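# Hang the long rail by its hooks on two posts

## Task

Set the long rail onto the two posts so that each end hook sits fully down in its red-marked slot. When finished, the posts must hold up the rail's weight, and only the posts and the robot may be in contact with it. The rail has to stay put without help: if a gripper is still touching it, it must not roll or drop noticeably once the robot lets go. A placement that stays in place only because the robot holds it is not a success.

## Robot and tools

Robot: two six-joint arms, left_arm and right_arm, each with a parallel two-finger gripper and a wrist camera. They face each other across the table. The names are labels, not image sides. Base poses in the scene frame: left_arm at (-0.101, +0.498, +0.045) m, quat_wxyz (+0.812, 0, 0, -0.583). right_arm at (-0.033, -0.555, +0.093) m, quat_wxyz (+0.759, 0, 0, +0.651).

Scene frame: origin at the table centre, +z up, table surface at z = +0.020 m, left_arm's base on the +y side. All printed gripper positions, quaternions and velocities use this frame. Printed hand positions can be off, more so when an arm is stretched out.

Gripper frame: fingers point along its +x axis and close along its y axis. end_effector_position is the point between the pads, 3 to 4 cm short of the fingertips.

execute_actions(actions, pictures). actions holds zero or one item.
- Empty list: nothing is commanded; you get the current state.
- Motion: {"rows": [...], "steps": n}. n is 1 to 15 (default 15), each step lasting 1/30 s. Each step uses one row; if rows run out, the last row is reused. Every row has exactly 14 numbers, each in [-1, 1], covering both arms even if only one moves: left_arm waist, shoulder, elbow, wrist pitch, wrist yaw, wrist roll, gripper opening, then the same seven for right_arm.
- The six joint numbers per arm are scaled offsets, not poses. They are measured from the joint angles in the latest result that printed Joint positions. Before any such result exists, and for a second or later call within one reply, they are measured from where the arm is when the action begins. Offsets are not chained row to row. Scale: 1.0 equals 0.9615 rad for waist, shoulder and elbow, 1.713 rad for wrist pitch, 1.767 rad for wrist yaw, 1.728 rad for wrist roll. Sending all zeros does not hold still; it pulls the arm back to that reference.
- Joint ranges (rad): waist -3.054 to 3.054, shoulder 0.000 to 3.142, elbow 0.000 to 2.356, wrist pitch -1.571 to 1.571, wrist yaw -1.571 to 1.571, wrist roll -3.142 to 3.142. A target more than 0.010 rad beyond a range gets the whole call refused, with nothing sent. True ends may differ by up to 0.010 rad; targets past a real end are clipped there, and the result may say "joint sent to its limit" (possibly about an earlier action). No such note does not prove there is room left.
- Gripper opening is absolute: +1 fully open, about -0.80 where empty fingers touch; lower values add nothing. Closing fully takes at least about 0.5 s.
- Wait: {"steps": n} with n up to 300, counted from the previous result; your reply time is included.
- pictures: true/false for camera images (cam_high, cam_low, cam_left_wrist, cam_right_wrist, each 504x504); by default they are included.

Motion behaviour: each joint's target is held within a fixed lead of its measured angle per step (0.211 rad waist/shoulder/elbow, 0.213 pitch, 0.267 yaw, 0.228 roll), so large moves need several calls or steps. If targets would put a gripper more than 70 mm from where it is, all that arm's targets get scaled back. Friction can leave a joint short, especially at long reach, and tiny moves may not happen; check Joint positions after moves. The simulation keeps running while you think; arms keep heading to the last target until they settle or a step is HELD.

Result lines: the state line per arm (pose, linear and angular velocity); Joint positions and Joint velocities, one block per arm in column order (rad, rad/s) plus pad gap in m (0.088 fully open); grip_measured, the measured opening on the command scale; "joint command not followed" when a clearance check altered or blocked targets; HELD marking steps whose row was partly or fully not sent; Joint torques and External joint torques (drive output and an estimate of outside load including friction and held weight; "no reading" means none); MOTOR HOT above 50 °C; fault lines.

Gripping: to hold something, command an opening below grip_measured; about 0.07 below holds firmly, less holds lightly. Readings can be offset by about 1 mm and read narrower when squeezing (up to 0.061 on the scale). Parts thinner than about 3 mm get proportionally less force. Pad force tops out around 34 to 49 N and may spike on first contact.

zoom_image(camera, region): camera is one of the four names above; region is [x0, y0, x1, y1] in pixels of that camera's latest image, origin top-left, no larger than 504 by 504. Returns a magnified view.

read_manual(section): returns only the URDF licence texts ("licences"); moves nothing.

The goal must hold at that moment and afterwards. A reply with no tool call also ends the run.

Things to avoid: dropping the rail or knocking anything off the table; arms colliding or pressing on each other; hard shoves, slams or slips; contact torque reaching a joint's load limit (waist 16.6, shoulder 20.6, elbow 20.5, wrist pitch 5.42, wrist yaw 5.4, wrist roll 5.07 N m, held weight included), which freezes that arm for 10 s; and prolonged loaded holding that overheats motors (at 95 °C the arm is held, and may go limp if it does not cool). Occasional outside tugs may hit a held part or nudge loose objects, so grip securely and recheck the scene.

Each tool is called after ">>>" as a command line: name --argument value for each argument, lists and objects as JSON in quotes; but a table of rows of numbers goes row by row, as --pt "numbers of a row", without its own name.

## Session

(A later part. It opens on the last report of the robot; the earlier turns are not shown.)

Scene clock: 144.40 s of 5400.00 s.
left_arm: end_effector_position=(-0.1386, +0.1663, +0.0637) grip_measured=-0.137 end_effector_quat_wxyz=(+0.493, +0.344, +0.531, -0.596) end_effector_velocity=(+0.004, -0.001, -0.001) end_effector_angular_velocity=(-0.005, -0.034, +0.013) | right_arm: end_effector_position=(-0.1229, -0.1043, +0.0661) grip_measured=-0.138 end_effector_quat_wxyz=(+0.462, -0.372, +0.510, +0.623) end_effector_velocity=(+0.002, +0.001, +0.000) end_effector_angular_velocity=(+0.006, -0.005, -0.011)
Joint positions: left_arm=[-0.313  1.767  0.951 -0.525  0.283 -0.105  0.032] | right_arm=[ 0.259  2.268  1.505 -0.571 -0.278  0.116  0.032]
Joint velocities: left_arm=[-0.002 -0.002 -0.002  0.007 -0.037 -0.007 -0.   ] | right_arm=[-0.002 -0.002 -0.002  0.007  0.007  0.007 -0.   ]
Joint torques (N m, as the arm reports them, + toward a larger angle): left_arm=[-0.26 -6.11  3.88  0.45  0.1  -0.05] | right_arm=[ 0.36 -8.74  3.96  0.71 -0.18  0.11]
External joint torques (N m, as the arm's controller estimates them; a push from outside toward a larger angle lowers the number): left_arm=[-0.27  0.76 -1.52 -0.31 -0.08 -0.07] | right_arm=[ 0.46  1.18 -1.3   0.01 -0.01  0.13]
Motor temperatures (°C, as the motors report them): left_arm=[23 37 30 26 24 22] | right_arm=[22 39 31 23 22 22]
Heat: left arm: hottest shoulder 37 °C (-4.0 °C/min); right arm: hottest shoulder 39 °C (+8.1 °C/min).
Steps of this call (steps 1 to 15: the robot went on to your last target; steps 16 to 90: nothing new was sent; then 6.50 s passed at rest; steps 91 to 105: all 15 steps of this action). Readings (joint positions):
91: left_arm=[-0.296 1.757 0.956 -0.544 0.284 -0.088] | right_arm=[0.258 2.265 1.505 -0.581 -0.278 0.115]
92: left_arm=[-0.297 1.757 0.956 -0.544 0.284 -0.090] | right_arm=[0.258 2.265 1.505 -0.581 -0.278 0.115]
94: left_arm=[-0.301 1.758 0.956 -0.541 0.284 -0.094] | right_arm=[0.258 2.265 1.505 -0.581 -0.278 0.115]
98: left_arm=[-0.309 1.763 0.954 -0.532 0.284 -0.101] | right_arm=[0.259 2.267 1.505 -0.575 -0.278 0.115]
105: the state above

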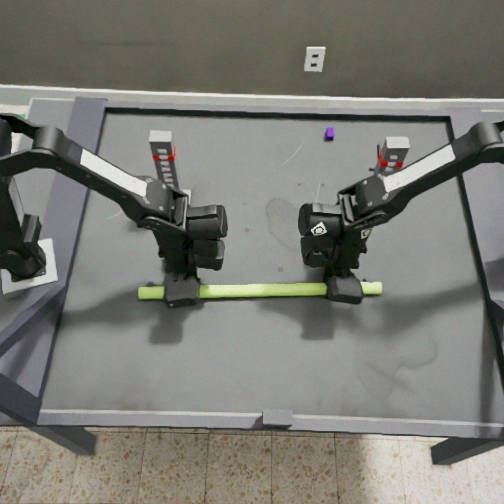

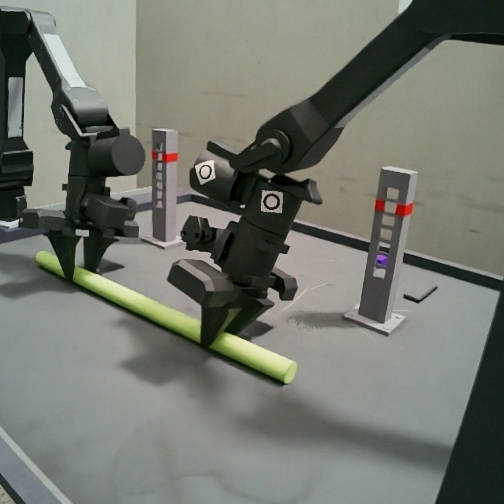

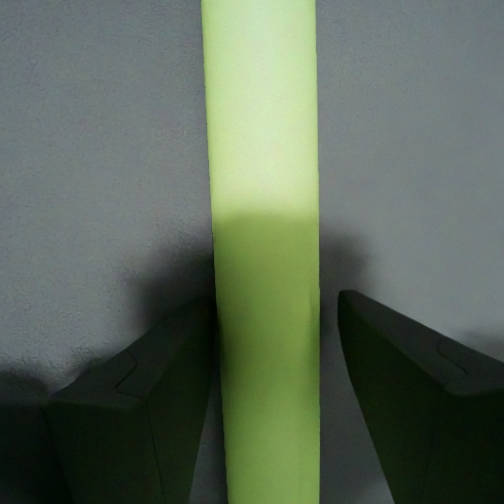

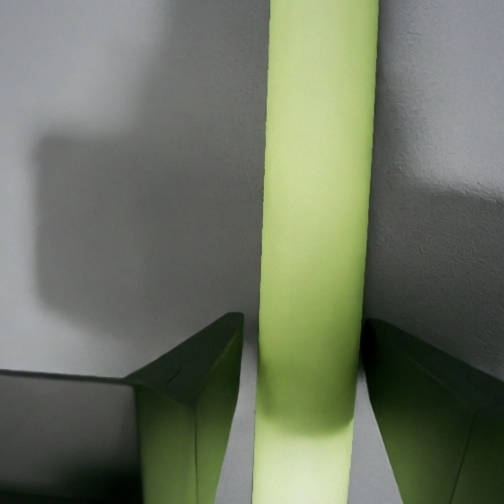

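>>> execute_actions --actions '[{"rows":[[0.008,0.008,-0.006,0,0.002,0.004,-0.14,-0.006,-0.004,0,0,0,-0.003,-0.14],[0.012,0.01,-0.006,0.001,0.002,0.005,-0.14,-0.008,-0.004,0,0,0,-0.004,-0.14],[0.013,0.012,-0.006,0.001,0.002,0.006,-0.16,-0.008,-0.004,0,0,0,-0.004,-0.16],[0.013,0.014,-0.006,0.002,0.002,0.006,-0.18,-0.008,-0.004,0,0,0,-0.004,-0.18],[0.013,0.015,-0.006,0.002,0.002,0.006,-0.2,-0.008,-0.002,0,0,0,-0.004,-0.2],[0.013,0.016,-0.006,0.003,0.002,0.006,-0.22,-0.008,0,0,0,0,-0.004,-0.22],[0.013,0.017,-0.006,0.003,0.002,0.006,-0.24,-0.008,0.003,0,0,0,-0.004,-0.24],[0.013,0.018,-0.006,0.003,0.002,0.006,-0.26,-0.008,0.006,0,0.001,0,-0.004,-0.26],[0.013,0.018,-0.006,0.003,0.002,0.006,-0.28,-0.008,0.008,0,0.001,0,-0.004,-0.28],[0.013,0.018,-0.006,0.003,0.002,0.006,-0.3,-0.008,0.008,0,0.001,0,-0.004,-0.3],[0.013,0.018,-0.006,0.003,0.002,0.006,-0.32,-0.008,0.008,0,0.001,0,-0.004,-0.32],[0.013,0.018,-0.006,0.003,0.002,0.006,-0.35,-0.008,0.008,0,0.001,0,-0.004,-0.35],[0.013,0.018,-0.006,0.003,0.002,0.006,-0.38,-0.008,0.008,0,0.001,0,-0.004,-0.38],[0.013,0.018,-0.006,0.003,0.002,0.006,-0.41,-0.008,0.008,0,0.001,0,-0.004,-0.41],[0.013,0.018,-0.006,0.003,0.002,0.006,-0.45,-0.008,0.008,0,0.001,0,-0.004,-0.45]],"steps":15}]' --pictures false

>>> execute_actions --actions '[{"steps":8}]'

>>> zoom_image --camera "cam_low" --region '[30,230,130,310]'

>>> zoom_image --camera "cam_low" --region '[170,290,270,370]'

Scene clock: 154.90 s of 5400.00 s.
left_arm: end_effector_position=(-0.1360, +0.1658, +0.0632) grip_measured=-0.336 end_effector_quat_wxyz=(+0.493, +0.343, +0.531, -0.597) end_effector_velocity=(+0.004, -0.003, +0.002) end_effector_angular_velocity=(-0.019, -0.023, +0.001) | right_arm: end_effector_position=(-0.1219, -0.1039, +0.0663) grip_measured=-0.328 end_effector_quat_wxyz=(+0.460, -0.371, +0.510, +0.624) end_effector_velocity=(+0.002, -0.002, +0.000) end_effector_angular_velocity=(-0.001, +0.002, +0.015)
Joint positions: left_arm=[-0.303  1.77   0.951 -0.522  0.287 -0.096  0.023] | right_arm=[ 0.255  2.268  1.505 -0.57  -0.283  0.112  0.023]
Joint velocities: left_arm=[ 0.002 -0.007  0.002  0.007 -0.022  0.007 -0.028] | right_arm=[-0.007 -0.002 -0.002 -0.007 -0.007 -0.022 -0.002]
Joint torques (N m, as the arm reports them, + toward a larger angle): left_arm=[ 0.36 -6.36  4.43  0.45  0.16  0.01] | right_arm=[ -0.32 -10.13   3.7    0.44  -0.01  -0.09]
External joint torques (N m, as the arm's controller estimates them; a push from outside toward a larger angle lowers the number): left_arm=[ 0.31  0.52 -0.95 -0.31 -0.01  0.  ] | right_arm=[-0.3  -0.2  -1.56 -0.27  0.18 -0.07]
Motor temperatures (°C, as the motors report them): left_arm=[23 36 30 26 24 22] | right_arm=[22 39 31 23 22 22]
Heat: left arm: hottest shoulder 36 °C (-6.0 °C/min); right arm: hottest shoulder 39 °C (+8.0 °C/min).
Steps of this call (steps 1 to 15: the robot went on to your last target; steps 16 to 90: nothing new was sent; then 7.00 s passed at rest; steps 91 to 105: all 15 steps of this action). Readings (joint positions):
91: left_arm=[-0.313 1.767 0.951 -0.524 0.283 -0.106] | right_arm=[0.259 2.268 1.505 -0.570 -0.278 0.116]
92: left_arm=[-0.312 1.767 0.951 -0.524 0.283 -0.106] | right_arm=[0.259 2.268 1.505 -0.570 -0.278 0.116]
94: left_arm=[-0.310 1.767 0.951 -0.524 0.283 -0.103] | right_arm=[0.259 2.268 1.505 -0.570 -0.278 0.116]
98: left_arm=[-0.305 1.768 0.951 -0.523 0.283 -0.099] | right_arm=[0.256 2.268 1.505 -0.570 -0.278 0.115]
105: the state above

Scene clock: 155.17 s of 5400.00 s.
left_arm: end_effector_position=(-0.1360, +0.1659, +0.0632) grip_measured=-0.342 end_effector_quat_wxyz=(+0.493, +0.343, +0.531, -0.597) end_effector_velocity=(+0.002, +0.002, -0.001) end_effector_angular_velocity=(+0.010, -0.020, +0.009) | right_arm: end_effector_position=(-0.1219, -0.1039, +0.0663) grip_measured=-0.328 end_effector_quat_wxyz=(+0.460, -0.371, +0.510, +0.624) end_effector_velocity=(+0.002, -0.002, -0.000) end_effector_angular_velocity=(-0.004, -0.009, +0.003)
Joint positions: left_arm=[-0.303  1.77   0.951 -0.523  0.287 -0.096  0.022] | right_arm=[ 0.255  2.268  1.505 -0.57  -0.283  0.112  0.023]
Joint velocities: left_arm=[-0.002 -0.002 -0.002 -0.007 -0.022 -0.007  0.   ] | right_arm=[-0.002 -0.002 -0.002 -0.007  0.007 -0.007  0.   ]
Joint torques (N m, as the arm reports them, + toward a larger angle): left_arm=[ 0.28 -6.2   4.45  0.48  0.16  0.01] | right_arm=[ -0.35 -10.07   3.73   0.46  -0.02  -0.12]
External joint torques (N m, as the arm's controller estimates them; a push from outside toward a larger angle lowers the number): left_arm=[ 0.27  0.61 -0.84 -0.25 -0.02 -0.01] | right_arm=[-0.34 -0.19 -1.52 -0.25  0.16 -0.11]
Motor temperatures (°C, as the motors report them): left_arm=[23 36 30 26 24 22] | right_arm=[22 39 31 23 22 22]
Heat: left arm: hottest shoulder 36 °C (-6.1 °C/min); right arm: hottest shoulder 39 °C (+8.1 °C/min).
Steps of this call (steps 1 to 8: the robot went on to your last target). Readings (joint positions):
1: left_arm=[-0.303 1.770 0.951 -0.523 0.287 -0.096] | right_arm=[0.255 2.268 1.505 -0.570 -0.283 0.112]
2: left_arm=[-0.303 1.770 0.951 -0.523 0.287 -0.096] | right_arm=[0.255 2.268 1.505 -0.570 -0.283 0.112]
4: left_arm=[-0.303 1.770 0.951 -0.523 0.287 -0.096] | right_arm=[0.255 2.268 1.505 -0.570 -0.283 0.112]
8: the state above

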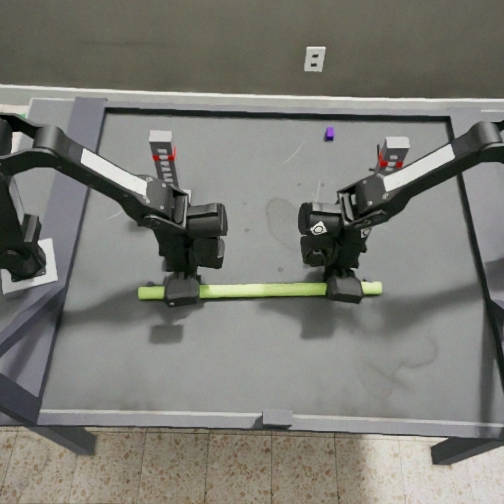

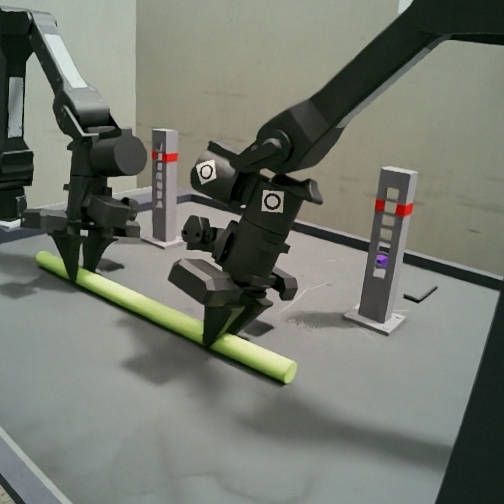

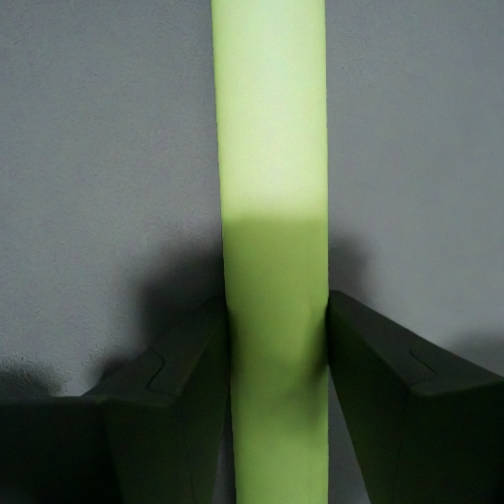

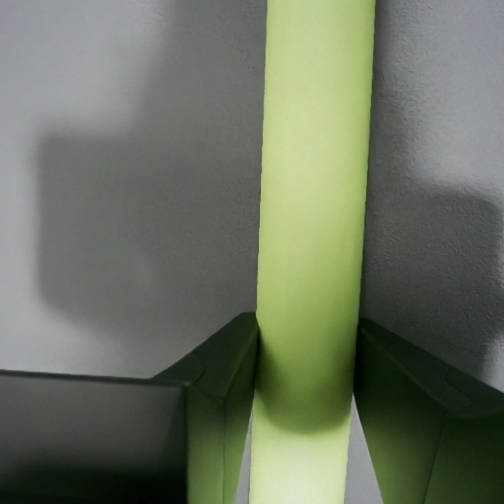

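Region (30, 230, 130, 310) of cam_low's 504x504 image, scaled by 5.040, with more detail than that image has; it fills the top 403 rows of this view, and the rest is white.

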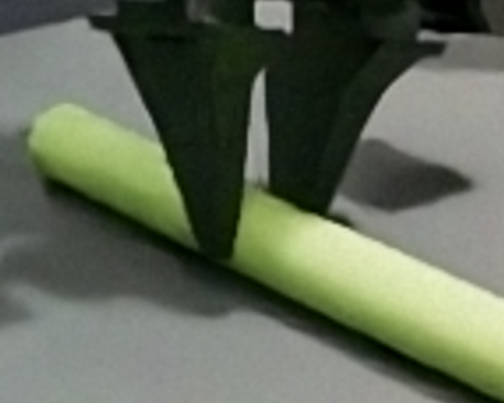

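Region (170, 290, 270, 370) of cam_low's 504x504 image, scaled by 5.040, with more detail than that image has; it fills the top 403 rows of this view, and the rest is white.

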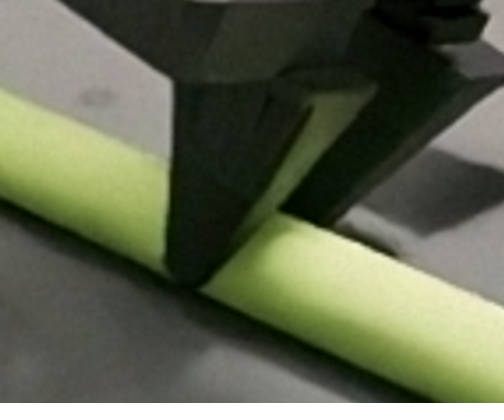

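>>> execute_actions --actions '[{"rows":[[0,-0.012,0.008,-0.003,0,0,-0.46,0,-0.013,0.008,-0.003,0,0,-0.46],[0,-0.021,0.014,-0.007,0,0,-0.46,0,-0.022,0.013,-0.006,0,0,-0.46],[0,-0.028,0.02,-0.012,0,0,-0.46,0,-0.029,0.018,-0.01,0,0,-0.46],[0,-0.034,0.026,-0.018,0,0,-0.46,0,-0.035,0.022,-0.014,0,0,-0.46],[0,-0.04,0.031,-0.023,0,0,-0.46,0,-0.04,0.026,-0.018,0,0,-0.46],[0,-0.046,0.036,-0.029,0,0,-0.46,0,-0.045,0.03,-0.022,0,0,-0.46],[0,-0.052,0.042,-0.035,0,0,-0.46,0,-0.05,0.033,-0.026,0,0,-0.46],[0,-0.057,0.047,-0.04,0,0,-0.46,0,-0.055,0.037,-0.031,0,0,-0.46],[0,-0.063,0.052,-0.046,0,0,-0.46,0,-0.06,0.041,-0.035,0,0,-0.46],[0,-0.068,0.057,-0.051,0,0,-0.46,0,-0.065,0.044,-0.039,0,0,-0.46]],"steps":15}]' --pictures false

>>> execute_actions --actions '[{"steps":6}]'

>>> zoom_image --camera "cam_low" --region '[20,200,320,400]'

Scene clock: 193.17 s of 5400.00 s.
left_arm: end_effector_position=(-0.1356, +0.1662, +0.0827) grip_measured=-0.342 end_effector_quat_wxyz=(+0.495, +0.343, +0.530, -0.597) end_effector_velocity=(+0.000, +0.001, +0.013) end_effector_angular_velocity=(-0.000, -0.006, +0.006) | right_arm: end_effector_position=(-0.1217, -0.1034, +0.0862) grip_measured=-0.328 end_effector_quat_wxyz=(+0.462, -0.371, +0.509, +0.625) end_effector_velocity=(-0.002, -0.005, +0.011) end_effector_angular_velocity=(-0.013, +0.015, +0.023)
Joint positions: left_arm=[-0.303  1.726  0.988 -0.601  0.284 -0.096  0.022] | right_arm=[ 0.255  2.231  1.53  -0.63  -0.281  0.112  0.023]
Joint velocities: left_arm=[-0.002 -0.032  0.022 -0.051 -0.007 -0.007 -0.   ] | right_arm=[-0.002 -0.022  0.012 -0.051 -0.022 -0.022  0.   ]
Joint torques (N m, as the arm reports them, + toward a larger angle): left_arm=[  0.03 -10.32   6.32   0.24   0.28  -0.03] | right_arm=[  0.01 -13.35   5.54   0.33  -0.22  -0.01]
External joint torques (N m, as the arm's controller estimates them; a push from outside toward a larger angle lowers the number): left_arm=[ 0.06 -3.82  0.96 -0.45  0.11 -0.05] | right_arm=[ 0.01 -4.03  0.49 -0.3  -0.04  0.  ]
Motor temperatures (°C, as the motors report them): left_arm=[23 34 30 27 24 22] | right_arm=[22 42 30 23 22 22]
Heat: left arm: hottest shoulder 34 °C (-5.1 °C/min); right arm: hottest shoulder 42 °C (+4.1 °C/min).
Steps of this call (steps 1 to 15: the robot went on to your last target; steps 16 to 90: nothing new was sent; then 34.50 s passed at rest; steps 91 to 105: all 15 steps of this action). Readings (joint positions):
91: left_arm=[-0.303 1.770 0.951 -0.523 0.287 -0.096] | right_arm=[0.255 2.268 1.505 -0.571 -0.283 0.112]
92: left_arm=[-0.303 1.770 0.951 -0.524 0.287 -0.096] | right_arm=[0.255 2.268 1.505 -0.571 -0.283 0.112]
94: left_arm=[-0.303 1.768 0.954 -0.527 0.287 -0.096] | right_arm=[0.255 2.266 1.507 -0.573 -0.283 0.112]
98: left_arm=[-0.303 1.757 0.969 -0.555 0.284 -0.096] | right_arm=[0.255 2.262 1.517 -0.592 -0.281 0.112]
105: the state above

Scene clock: 193.37 s of 5400.00 s.
left_arm: end_effector_position=(-0.1355, +0.1660, +0.0838) grip_measured=-0.342 end_effector_quat_wxyz=(+0.495, +0.343, +0.530, -0.597) end_effector_velocity=(+0.002, +0.006, +0.002) end_effector_angular_velocity=(+0.024, -0.005, +0.011) | right_arm: end_effector_position=(-0.1217, -0.1034, +0.0867) grip_measured=-0.328 end_effector_quat_wxyz=(+0.461, -0.371, +0.510, +0.624) end_effector_velocity=(-0.000, +0.003, +0.004) end_effector_angular_velocity=(+0.009, +0.006, +0.006)
Joint positions: left_arm=[-0.303  1.725  0.991 -0.606  0.284 -0.096  0.022] | right_arm=[ 0.255  2.231  1.532 -0.633 -0.281  0.112  0.023]
Joint velocities: left_arm=[ 0.002 -0.012  0.002 -0.037 -0.007 -0.007 -0.   ] | right_arm=[-0.002 -0.002  0.012 -0.007 -0.007 -0.007 -0.   ]
Joint torques (N m, as the arm reports them, + toward a larger angle): left_arm=[  0.04 -10.47   6.37   0.16   0.28  -0.03] | right_arm=[ -0.01 -13.77   5.44   0.19  -0.23  -0.02]
External joint torques (N m, as the arm's controller estimates them; a push from outside toward a larger angle lowers the number): left_arm=[-0.01 -3.75  0.85 -0.57  0.11 -0.04] | right_arm=[-0.08 -3.94  0.02 -0.54 -0.04 -0.01]
Motor temperatures (°C, as the motors report them): left_arm=[23 34 30 27 24 22] | right_arm=[22 42 30 23 22 22]
Heat: left arm: hottest shoulder 34 °C (-5.1 °C/min); right arm: hottest shoulder 42 °C (+4.0 °C/min).
Steps of this call (steps 1 to 6: the robot went on to your last target). Readings (joint positions):
1: left_arm=[-0.303 1.725 0.989 -0.602 0.284 -0.096] | right_arm=[0.255 2.231 1.531 -0.631 -0.281 0.112]
2: left_arm=[-0.303 1.725 0.990 -0.603 0.284 -0.096] | right_arm=[0.255 2.231 1.531 -0.631 -0.281 0.112]
4: left_arm=[-0.303 1.725 0.991 -0.604 0.284 -0.096] | right_arm=[0.255 2.231 1.531 -0.631 -0.281 0.112]
6: the state above

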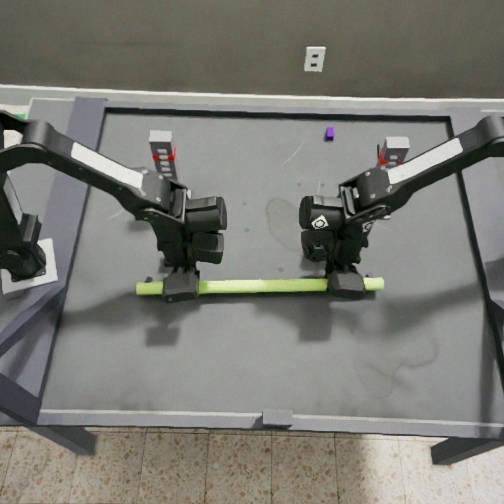

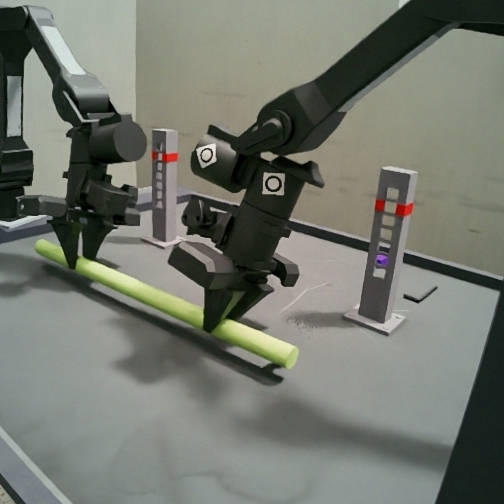

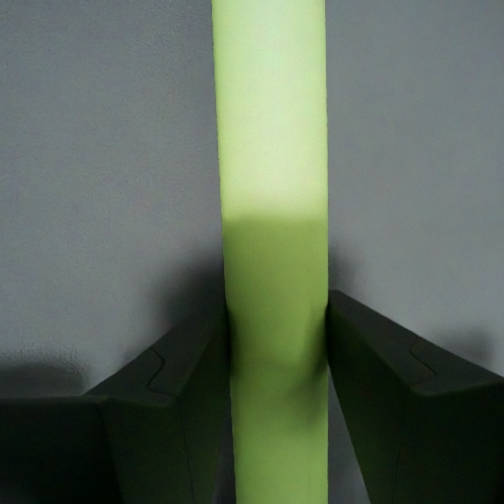

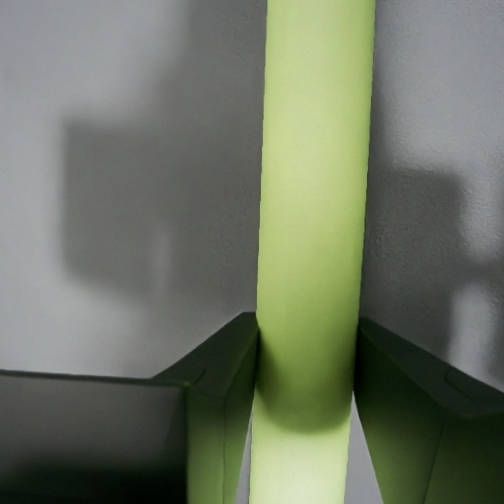

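Region (20, 200, 320, 400) of cam_low's 504x504 image, scaled by 1.680, with more detail than that image has.

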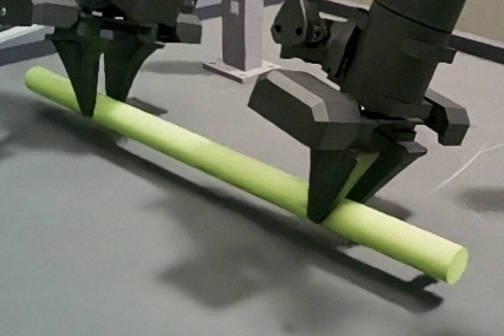

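>>> execute_actions --actions '[]'

Scene clock: 206.07 s of 5400.00 s.
left_arm: end_effector_position=(-0.1355, +0.1661, +0.0839) grip_measured=-0.342 end_effector_quat_wxyz=(+0.495, +0.343, +0.530, -0.597) end_effector_velocity=(+0.002, +0.002, -0.001) end_effector_angular_velocity=(+0.009, -0.005, +0.011) | right_arm: end_effector_position=(-0.1217, -0.1033, +0.0869) grip_measured=-0.328 end_effector_quat_wxyz=(+0.461, -0.371, +0.510, +0.624) end_effector_velocity=(+0.001, -0.004, +0.002) end_effector_angular_velocity=(-0.016, +0.004, +0.006)
Joint positions: left_arm=[-0.303  1.724  0.992 -0.607  0.284 -0.096  0.022] | right_arm=[ 0.255  2.231  1.533 -0.633 -0.281  0.112  0.023]
Joint velocities: left_arm=[ 0.002 -0.002 -0.002 -0.007 -0.007 -0.007 -0.   ] | right_arm=[-0.002 -0.007 -0.002 -0.022 -0.007 -0.007 -0.   ]
Joint torques (N m, as the arm reports them, + toward a larger angle): left_arm=[  0.03 -10.64   6.38   0.13   0.29  -0.03] | right_arm=[  0.   -13.88   5.44   0.19  -0.22  -0.02]
External joint torques (N m, as the arm's controller estimates them; a push from outside toward a larger angle lowers the number): left_arm=[-0.03 -3.94  0.85 -0.59  0.11 -0.05] | right_arm=[ 0.   -3.98  0.02 -0.52 -0.03 -0.01]
Motor temperatures (°C, as the motors report them): left_arm=[23 36 32 26 24 22] | right_arm=[22 46 31 23 22 22]
Heat: left arm: hottest shoulder 36 °C (-1.0 °C/min); right arm: hottest shoulder 46 °C (+7.0 °C/min).
Steps of this call (steps 1 to 15: the robot went on to your last target; steps 16 to 90: nothing new was sent; then 9.70 s passed at rest). Readings (joint positions):
1: left_arm=[-0.303 1.725 0.991 -0.606 0.284 -0.096] | right_arm=[0.255 2.231 1.532 -0.633 -0.281 0.112]
2: left_arm=[-0.303 1.725 0.991 -0.606 0.284 -0.096] | right_arm=[0.255 2.231 1.532 -0.633 -0.281 0.112]
4: left_arm=[-0.303 1.725 0.992 -0.606 0.284 -0.096] | right_arm=[0.255 2.231 1.532 -0.633 -0.281 0.112]
8: left_arm=[-0.303 1.724 0.992 -0.607 0.284 -0.096] | right_arm=[0.255 2.231 1.533 -0.633 -0.281 0.112]
90: the state above
All arms were judged still, so your last target was given up. Only a new action makes them travel on or press farther. Fingers that are still opening or closing keep moving.

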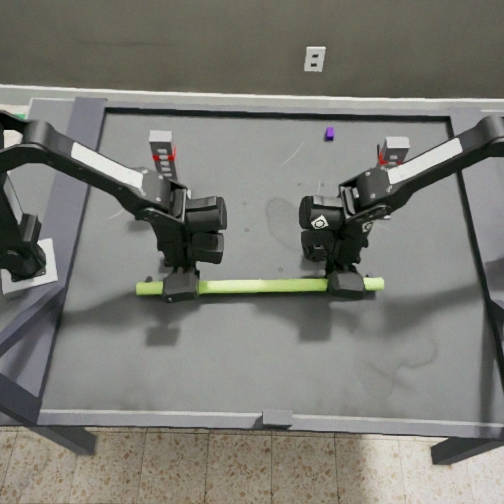

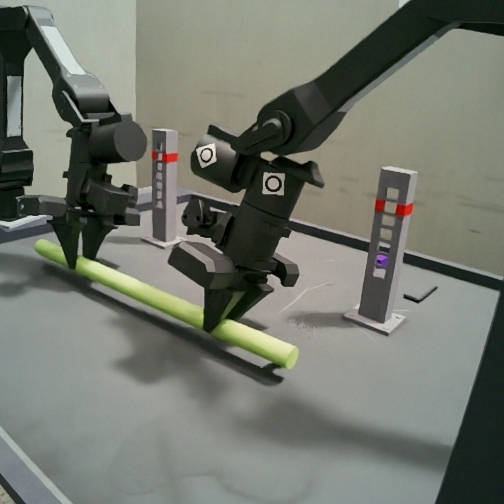

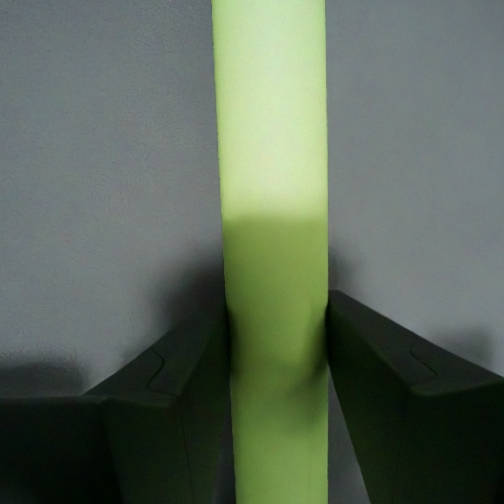

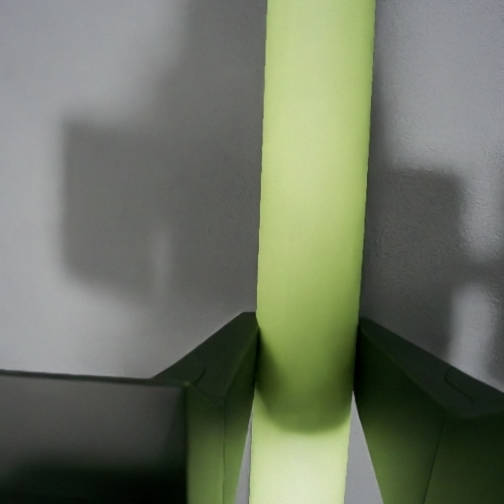

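>>> execute_actions --actions '[{"rows":[[0.006,-0.024,0.027,-0.010,-0.011,0.006,-0.46,-0.005,-0.032,0.018,-0.008,0.012,-0.004,-0.46],[0.008,-0.026,0.039,-0.018,-0.019,0.010,-0.46,-0.005,-0.039,0.019,-0.013,0.021,-0.005,-0.46],[0.010,-0.027,0.050,-0.027,-0.028,0.014,-0.46,-0.006,-0.046,0.020,-0.019,0.030,-0.007,-0.46],[0.012,-0.029,0.062,-0.035,-0.036,0.017,-0.46,-0.006,-0.054,0.021,-0.025,0.039,-0.009,-0.46],[0.014,-0.030,0.073,-0.043,-0.045,0.021,-0.46,-0.007,-0.061,0.023,-0.031,0.048,-0.011,-0.46],[0.017,-0.032,0.085,-0.052,-0.053,0.025,-0.46,-0.007,-0.068,0.024,-0.036,0.057,-0.013,-0.46],[0.019,-0.033,0.096,-0.060,-0.062,0.029,-0.46,-0.008,-0.075,0.025,-0.042,0.066,-0.015,-0.46],[0.021,-0.035,0.107,-0.068,-0.070,0.033,-0.46,-0.008,-0.083,0.026,-0.048,0.075,-0.016,-0.46],[0.023,-0.036,0.119,-0.077,-0.079,0.037,-0.46,-0.009,-0.090,0.028,-0.054,0.084,-0.018,-0.46],[0.026,-0.038,0.130,-0.085,-0.087,0.041,-0.46,-0.009,-0.097,0.029,-0.059,0.093,-0.020,-0.46],[0.028,-0.039,0.142,-0.093,-0.096,0.045,-0.46,-0.010,-0.105,0.030,-0.065,0.102,-0.022,-0.46],[0.030,-0.041,0.153,-0.1014,-0.104,0.0488,-0.46,-0.010,-0.112,0.031,-0.0708,0.1103,-0.0237,-0.46]],"steps":15}]' --pictures false

>>> execute_actions --actions '[{"steps":8}]'

Scene clock: 215.33 s of 5400.00 s.
left_arm: end_effector_position=(-0.1033, +0.1593, +0.1107) grip_measured=-0.342 end_effector_quat_wxyz=(+0.535, +0.398, +0.485, -0.566) end_effector_velocity=(+0.038, -0.006, +0.047) end_effector_angular_velocity=(-0.015, -0.176, +0.023) | right_arm: end_effector_position=(-0.0927, -0.1112, +0.1116) grip_measured=-0.328 end_effector_quat_wxyz=(+0.508, -0.420, +0.470, +0.587) end_effector_velocity=(+0.034, -0.007, +0.045) end_effector_angular_velocity=(+0.041, -0.175, +0.011)
Joint positions: left_arm=[-0.279  1.705  1.109 -0.758  0.122 -0.023  0.022] | right_arm=[ 0.249  2.158  1.544 -0.741 -0.111  0.079  0.023]
Joint velocities: left_arm=[ 0.037 -0.056  0.144 -0.183 -0.168  0.051 -0.   ] | right_arm=[-0.017 -0.12   0.007 -0.11   0.168 -0.066  0.   ]
Joint torques (N m, as the arm reports them, + toward a larger angle): left_arm=[  0.07 -10.21   6.53   0.26   0.07   0.01] | right_arm=[ -0.19 -13.23   5.85   0.41  -0.01  -0.11]
External joint torques (N m, as the arm's controller estimates them; a push from outside toward a larger angle lowers the number): left_arm=[ 0.21 -3.72  1.03 -0.41 -0.02  0.  ] | right_arm=[-0.37 -4.1   0.42 -0.29  0.08 -0.1 ]
Motor temperatures (°C, as the motors report them): left_arm=[23 37 32 26 24 22] | right_arm=[22 48 32 23 22 22]
Heat: left arm: hottest shoulder 37 °C (+1.0 °C/min); right arm: hottest shoulder 48 °C (+9.0 °C/min).
Steps of this call (steps 1 to 90: nothing new was sent; then 5.77 s passed at rest; steps 91 to 105: all 15 steps of this action). Readings (joint positions):
91: left_arm=[-0.305 1.721 0.999 -0.613 0.283 -0.095] | right_arm=[0.257 2.226 1.534 -0.641 -0.280 0.112]
92: left_arm=[-0.304 1.721 1.000 -0.615 0.277 -0.093] | right_arm=[0.257 2.226 1.534 -0.642 -0.275 0.111]
94: left_arm=[-0.302 1.721 1.009 -0.630 0.257 -0.084] | right_arm=[0.257 2.224 1.535 -0.648 -0.253 0.108]
98: left_arm=[-0.293 1.717 1.046 -0.676 0.207 -0.062] | right_arm=[0.254 2.205 1.537 -0.681 -0.201 0.096]
105: the state above

Scene clock: 215.60 s of 5400.00 s.
left_arm: end_effector_position=(-0.0998, +0.1589, +0.1141) grip_measured=-0.342 end_effector_quat_wxyz=(+0.539, +0.404, +0.480, -0.562) end_effector_velocity=(+0.002, -0.000, +0.005) end_effector_angular_velocity=(+0.005, -0.002, +0.025) | right_arm: end_effector_position=(-0.0896, -0.1117, +0.1142) grip_measured=-0.328 end_effector_quat_wxyz=(+0.513, -0.426, +0.465, +0.583) end_effector_velocity=(+0.001, -0.006, +0.002) end_effector_angular_velocity=(-0.027, +0.003, +0.006)
Joint positions: left_arm=[-0.277  1.702  1.123 -0.775  0.103 -0.015  0.022] | right_arm=[ 0.248  2.151  1.546 -0.75  -0.091  0.075  0.023]
Joint velocities: left_arm=[ 0.002 -0.002  0.017 -0.022 -0.007 -0.022 -0.   ] | right_arm=[-0.002 -0.007  0.002 -0.037 -0.007 -0.007 -0.   ]
Joint torques (N m, as the arm reports them, + toward a larger angle): left_arm=[  0.2  -10.49   6.7    0.11   0.05   0.04] | right_arm=[ -0.24 -13.86   5.86   0.26   0.02  -0.15]
External joint torques (N m, as the arm's controller estimates them; a push from outside toward a larger angle lowers the number): left_arm=[ 0.17 -3.65  0.86 -0.61 -0.01  0.04] | right_arm=[-0.32 -4.42  0.36 -0.41  0.09 -0.14]
Motor temperatures (°C, as the motors report them): left_arm=[23 37 32 26 24 22] | right_arm=[22 48 32 23 22 22]
Heat: left arm: hottest shoulder 37 °C (+1.0 °C/min); right arm: hottest shoulder 48 °C (+9.1 °C/min).
Steps of this call (steps 1 to 8: the robot went on to your last target). Readings (joint positions):
1: left_arm=[-0.278 1.703 1.114 -0.763 0.116 -0.020] | right_arm=[0.248 2.155 1.544 -0.744 -0.105 0.078]
2: left_arm=[-0.278 1.702 1.116 -0.767 0.113 -0.019] | right_arm=[0.248 2.153 1.545 -0.746 -0.101 0.077]
4: left_arm=[-0.277 1.702 1.119 -0.771 0.108 -0.017] | right_arm=[0.248 2.152 1.545 -0.748 -0.096 0.076]
8: the state above

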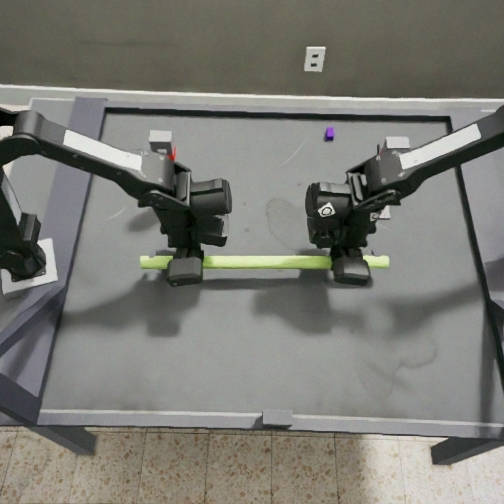

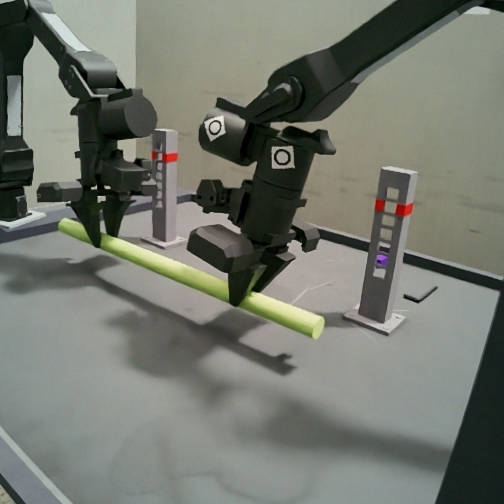

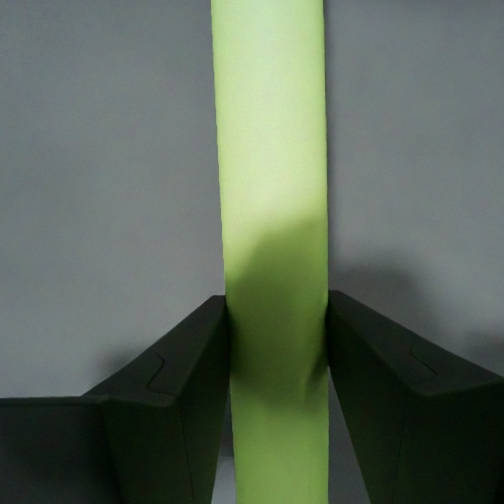

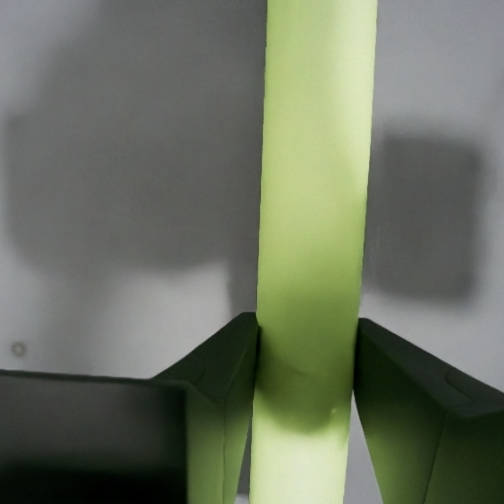

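>>> execute_actions --actions '[{"rows":[[0.006,-0.021,0.027,-0.009,-0.011,0.005,-0.46,-0.004,-0.029,0.020,-0.008,0.011,-0.003,-0.46],[0.008,-0.021,0.039,-0.016,-0.019,0.009,-0.46,-0.005,-0.035,0.024,-0.014,0.020,-0.005,-0.46],[0.010,-0.021,0.051,-0.022,-0.028,0.013,-0.46,-0.005,-0.041,0.028,-0.020,0.029,-0.007,-0.46],[0.012,-0.022,0.063,-0.029,-0.036,0.016,-0.46,-0.006,-0.047,0.032,-0.026,0.038,-0.008,-0.46],[0.014,-0.022,0.075,-0.036,-0.045,0.020,-0.46,-0.006,-0.053,0.036,-0.032,0.047,-0.010,-0.46],[0.016,-0.022,0.087,-0.043,-0.053,0.024,-0.46,-0.007,-0.059,0.040,-0.038,0.056,-0.012,-0.46],[0.018,-0.023,0.099,-0.050,-0.062,0.027,-0.46,-0.007,-0.065,0.044,-0.044,0.065,-0.013,-0.46],[0.020,-0.023,0.111,-0.057,-0.070,0.031,-0.46,-0.007,-0.071,0.048,-0.050,0.074,-0.015,-0.46],[0.022,-0.023,0.123,-0.064,-0.078,0.035,-0.46,-0.008,-0.077,0.052,-0.056,0.083,-0.017,-0.46],[0.024,-0.023,0.134,-0.071,-0.087,0.038,-0.46,-0.008,-0.083,0.056,-0.062,0.092,-0.018,-0.46],[0.025,-0.024,0.146,-0.078,-0.095,0.042,-0.46,-0.009,-0.089,0.060,-0.068,0.101,-0.020,-0.46],[0.027,-0.024,0.158,-0.0849,-0.1037,0.0457,-0.46,-0.009,-0.095,0.0645,-0.0734,0.1097,-0.022,-0.46]],"steps":15}]' --pictures false

>>> execute_actions --actions '[{"steps":8}]' --pictures false

Scene clock: 221.77 s of 5400.00 s.
left_arm: end_effector_position=(-0.0680, +0.1537, +0.1438) grip_measured=-0.342 end_effector_quat_wxyz=(+0.572, +0.456, +0.433, -0.526) end_effector_velocity=(+0.037, -0.005, +0.054) end_effector_angular_velocity=(-0.030, -0.181, +0.003) | right_arm: end_effector_position=(-0.0609, -0.1180, +0.1444) grip_measured=-0.328 end_effector_quat_wxyz=(+0.555, -0.471, +0.422, +0.541) end_effector_velocity=(+0.036, -0.010, +0.054) end_effector_angular_velocity=(+0.024, -0.174, -0.005)
Joint positions: left_arm=[-0.255  1.698  1.243 -0.902 -0.057  0.053  0.022] | right_arm=[ 0.242  2.093  1.584 -0.863  0.076  0.046  0.023]
Joint velocities: left_arm=[ 0.032 -0.046  0.154 -0.154 -0.168  0.066 -0.   ] | right_arm=[-0.022 -0.11   0.042 -0.139  0.168 -0.051 -0.   ]
Joint torques (N m, as the arm reports them, + toward a larger angle): left_arm=[  0.11 -10.47   6.75   0.28  -0.1    0.04] | right_arm=[ -0.08 -12.94   6.34   0.44   0.12  -0.09]
External joint torques (N m, as the arm's controller estimates them; a push from outside toward a larger angle lowers the number): left_arm=[ 0.31 -3.8   1.02 -0.4  -0.08  0.04] | right_arm=[-0.24 -4.17  0.93 -0.2   0.1  -0.09]
Motor temperatures (°C, as the motors report them): left_arm=[23 38 33 26 24 22] | right_arm=[22 50 32 23 22 22]
Heat: left arm: hottest shoulder 38 °C (+2.0 °C/min); right arm: hottest shoulder 50 °C (+10.1 °C/min). Fold the right arm in close to its base before you think long.
MOTOR HOT: a motor of the right arm reached 50 °C. Now the hottest motor of the right arm, joint 2 (shoulder), reports 50 °C. The temperature limit of the motors' drives, at which the controller stops that arm, is 95 °C. To cool a motor, set the load down, stop pushing, or move to a pose that needs little force.
Steps of this call (steps 1 to 30: the robot went on to your last target; steps 31 to 90: nothing new was sent; then 2.67 s passed at rest; steps 91 to 105: all 15 steps of this action). Readings (joint positions):
91: left_arm=[-0.277 1.702 1.125 -0.778 0.099 -0.013] | right_arm=[0.248 2.151 1.547 -0.752 -0.087 0.074]
92: left_arm=[-0.276 1.702 1.128 -0.782 0.094 -0.011] | right_arm=[0.248 2.150 1.548 -0.754 -0.082 0.074]
94: left_arm=[-0.275 1.702 1.140 -0.794 0.076 -0.004] | right_arm=[0.248 2.147 1.552 -0.765 -0.064 0.071]
98: left_arm=[-0.268 1.702 1.176 -0.834 0.028 0.017] | right_arm=[0.246 2.130 1.563 -0.801 -0.013 0.062]
105: the state above

Scene clock: 222.03 s of 5400.00 s.
left_arm: end_effector_position=(-0.0646, +0.1534, +0.1480) grip_measured=-0.342 end_effector_quat_wxyz=(+0.576, +0.462, +0.427, -0.522) end_effector_velocity=(+0.005, +0.002, +0.004) end_effector_angular_velocity=(+0.009, -0.034, +0.013) | right_arm: end_effector_position=(-0.0576, -0.1185, +0.1481) grip_measured=-0.328 end_effector_quat_wxyz=(+0.559, -0.475, +0.416, +0.536) end_effector_velocity=(+0.003, -0.006, -0.000) end_effector_angular_velocity=(-0.032, -0.011, +0.003)
Joint positions: left_arm=[-0.254  1.696  1.257 -0.916 -0.075  0.06   0.022] | right_arm=[ 0.241  2.087  1.588 -0.873  0.096  0.043  0.023]
Joint velocities: left_arm=[-0.002 -0.002  0.012 -0.022 -0.037 -0.007 -0.   ] | right_arm=[-0.002  0.002  0.007 -0.037  0.007 -0.007 -0.   ]
Joint torques (N m, as the arm reports them, + toward a larger angle): left_arm=[  0.24 -10.57   7.04   0.19  -0.11   0.08] | right_arm=[ -0.12 -13.27   6.09   0.29   0.17  -0.2 ]
External joint torques (N m, as the arm's controller estimates them; a push from outside toward a larger angle lowers the number): left_arm=[ 0.22 -3.58  1.02 -0.52 -0.04  0.08] | right_arm=[-0.13 -3.96  0.38 -0.38  0.12 -0.21]
Motor temperatures (°C, as the motors report them): left_arm=[23 38 33 26 24 22] | right_arm=[22 50 32 23 22 22]
Heat: left arm: hottest shoulder 38 °C (+2.0 °C/min); right arm: hottest shoulder 50 °C (+10.0 °C/min). Fold the right arm in close to its base before you think long.
MOTOR HOT: still on. Now the hottest motor of the right arm, joint 2 (shoulder), reports 50 °C; a drive's own limit is 95 °C.
Steps of this call (steps 1 to 8: the robot went on to your last target). Readings (joint positions):
1: left_arm=[-0.254 1.697 1.247 -0.907 -0.062 0.055] | right_arm=[0.241 2.090 1.585 -0.866 0.082 0.045]
2: left_arm=[-0.254 1.696 1.250 -0.910 -0.066 0.056] | right_arm=[0.241 2.088 1.586 -0.868 0.086 0.044]
4: left_arm=[-0.254 1.696 1.254 -0.913 -0.071 0.058] | right_arm=[0.241 2.087 1.588 -0.871 0.091 0.043]
8: the state above

>>> execute_actions --actions '[{"rows":[[0.006,0.001,0.026,-0.006,-0.011,0.006,-0.46,-0.004,-0.026,0.019,-0.006,0.011,-0.003,-0.46],[0.008,0.002,0.036,-0.010,-0.019,0.010,-0.46,-0.005,-0.031,0.022,-0.010,0.020,-0.005,-0.46],[0.010,0.004,0.046,-0.013,-0.028,0.014,-0.46,-0.005,-0.035,0.026,-0.015,0.029,-0.007,-0.46],[0.012,0.005,0.056,-0.017,-0.036,0.018,-0.46,-0.006,-0.040,0.029,-0.019,0.038,-0.009,-0.46],[0.014,0.006,0.066,-0.021,-0.045,0.022,-0.46,-0.006,-0.045,0.032,-0.023,0.047,-0.011,-0.46],[0.016,0.007,0.076,-0.025,-0.053,0.026,-0.46,-0.007,-0.050,0.035,-0.027,0.056,-0.012,-0.46],[0.018,0.008,0.086,-0.029,-0.062,0.030,-0.46,-0.007,-0.054,0.038,-0.031,0.065,-0.014,-0.46],[0.020,0.010,0.095,-0.033,-0.070,0.034,-0.46,-0.008,-0.059,0.041,-0.036,0.074,-0.016,-0.46],[0.022,0.011,0.105,-0.037,-0.078,0.038,-0.46,-0.008,-0.064,0.045,-0.040,0.083,-0.018,-0.46],[0.024,0.012,0.115,-0.040,-0.087,0.042,-0.46,-0.009,-0.069,0.048,-0.044,0.092,-0.019,-0.46],[0.026,0.013,0.125,-0.044,-0.095,0.046,-0.46,-0.009,-0.073,0.051,-0.048,0.101,-0.021,-0.46],[0.028,0.0146,0.135,-0.0481,-0.1037,0.0494,-0.46,-0.0096,-0.078,0.054,-0.0525,0.1106,-0.023,-0.46]],"steps":15}]' --pictures false

>>> execute_actions --actions '[{"steps":8}]' --pictures false

Scene clock: 228.57 s of 5400.00 s.
left_arm: end_effector_position=(-0.0324, +0.1483, +0.1771) grip_measured=-0.342 end_effector_quat_wxyz=(+0.607, +0.507, +0.374, -0.483) end_effector_velocity=(+0.041, -0.003, +0.040) end_effector_angular_velocity=(+0.007, -0.211, +0.002) | right_arm: end_effector_position=(-0.0285, -0.1250, +0.1762) grip_measured=-0.328 end_effector_quat_wxyz=(+0.597, -0.516, +0.370, +0.491) end_effector_velocity=(+0.035, -0.009, +0.047) end_effector_angular_velocity=(+0.023, -0.174, -0.006)
Joint positions: left_arm=[-0.23   1.697  1.355 -0.99  -0.234  0.133  0.022] | right_arm=[ 0.233  2.041  1.617 -0.954  0.263  0.014  0.023]
Joint velocities: left_arm=[ 0.032 -0.002  0.125 -0.095 -0.198  0.081  0.   ] | right_arm=[-0.022 -0.085  0.032 -0.095  0.168 -0.051  0.   ]
Joint torques (N m, as the arm reports them, + toward a larger angle): left_arm=[ 0.06 -7.1   7.08  0.39 -0.2   0.06] | right_arm=[  0.01 -12.66   6.33   0.44   0.21  -0.16]
External joint torques (N m, as the arm's controller estimates them; a push from outside toward a larger angle lowers the number): left_arm=[ 0.16 -0.27  1.25 -0.29 -0.06  0.07] | right_arm=[-0.12 -4.04  0.77 -0.2   0.07 -0.17]
Motor temperatures (°C, as the motors report them): left_arm=[23 38 33 26 24 22] | right_arm=[22 50 33 23 22 22]
Heat: left arm: hottest shoulder 38 °C (+3.0 °C/min); right arm: hottest shoulder 50 °C (+10.1 °C/min). Fold the right arm in close to its base before you think long.
MOTOR HOT: still on. Now the hottest motor of the right arm, joint 2 (shoulder), reports 50 °C; a drive's own limit is 95 °C.
Steps of this call (steps 1 to 30: the robot went on to your last target; steps 31 to 90: nothing new was sent; then 3.03 s passed at rest; steps 91 to 105: all 15 steps of this action). Readings (joint positions):
91: left_arm=[-0.254 1.696 1.259 -0.919 -0.079 0.062] | right_arm=[0.241 2.087 1.590 -0.875 0.099 0.042]
92: left_arm=[-0.253 1.696 1.261 -0.921 -0.083 0.064] | right_arm=[0.241 2.087 1.590 -0.876 0.103 0.042]
94: left_arm=[-0.251 1.696 1.270 -0.927 -0.100 0.071] | right_arm=[0.241 2.085 1.593 -0.884 0.122 0.040]
98: left_arm=[-0.244 1.696 1.300 -0.951 -0.148 0.093] | right_arm=[0.238 2.072 1.601 -0.909 0.173 0.031]
105: the state above

Scene clock: 228.83 s of 5400.00 s.
left_arm: end_effector_position=(-0.0291, +0.1476, +0.1798) grip_measured=-0.342 end_effector_quat_wxyz=(+0.610, +0.513, +0.369, -0.478) end_effector_velocity=(+0.005, -0.003, +0.003) end_effector_angular_velocity=(-0.007, -0.038, -0.001) | right_arm: end_effector_position=(-0.0255, -0.1255, +0.1792) grip_measured=-0.328 end_effector_quat_wxyz=(+0.601, -0.520, +0.364, +0.486) end_effector_velocity=(+0.002, -0.003, +0.003) end_effector_angular_velocity=(-0.014, -0.010, +0.003)
Joint positions: left_arm=[-0.229  1.7    1.367 -0.997 -0.252  0.14   0.022] | right_arm=[ 0.232  2.037  1.62  -0.961  0.283  0.011  0.023]
Joint velocities: left_arm=[-0.002  0.002  0.007  0.007 -0.037  0.007 -0.   ] | right_arm=[-0.002 -0.002  0.007 -0.022  0.007 -0.007 -0.   ]
Joint torques (N m, as the arm reports them, + toward a larger angle): left_arm=[ 0.16 -7.34  7.25  0.3  -0.24  0.1 ] | right_arm=[ -0.02 -12.87   6.47   0.33   0.36  -0.2 ]
External joint torques (N m, as the arm's controller estimates them; a push from outside toward a larger angle lowers the number): left_arm=[ 0.15 -0.11  1.01 -0.48 -0.06  0.12] | right_arm=[-0.02 -3.74  0.67 -0.32  0.18 -0.22]
Motor temperatures (°C, as the motors report them): left_arm=[23 38 33 26 24 22] | right_arm=[22 50 33 23 22 22]
Heat: left arm: hottest shoulder 38 °C (+3.0 °C/min); right arm: hottest shoulder 50 °C (+10.1 °C/min). Fold the right arm in close to its base before you think long.
MOTOR HOT: still on. Now the hottest motor of the right arm, joint 2 (shoulder), reports 50 °C; a drive's own limit is 95 °C.
Steps of this call (steps 1 to 8: the robot went on to your last target). Readings (joint positions):
1: left_arm=[-0.230 1.697 1.359 -0.992 -0.239 0.135] | right_arm=[0.232 2.039 1.618 -0.956 0.269 0.013]
2: left_arm=[-0.229 1.697 1.361 -0.994 -0.243 0.136] | right_arm=[0.232 2.038 1.619 -0.958 0.273 0.012]
4: left_arm=[-0.229 1.698 1.364 -0.996 -0.247 0.138] | right_arm=[0.232 2.037 1.620 -0.960 0.278 0.011]
8: the state above


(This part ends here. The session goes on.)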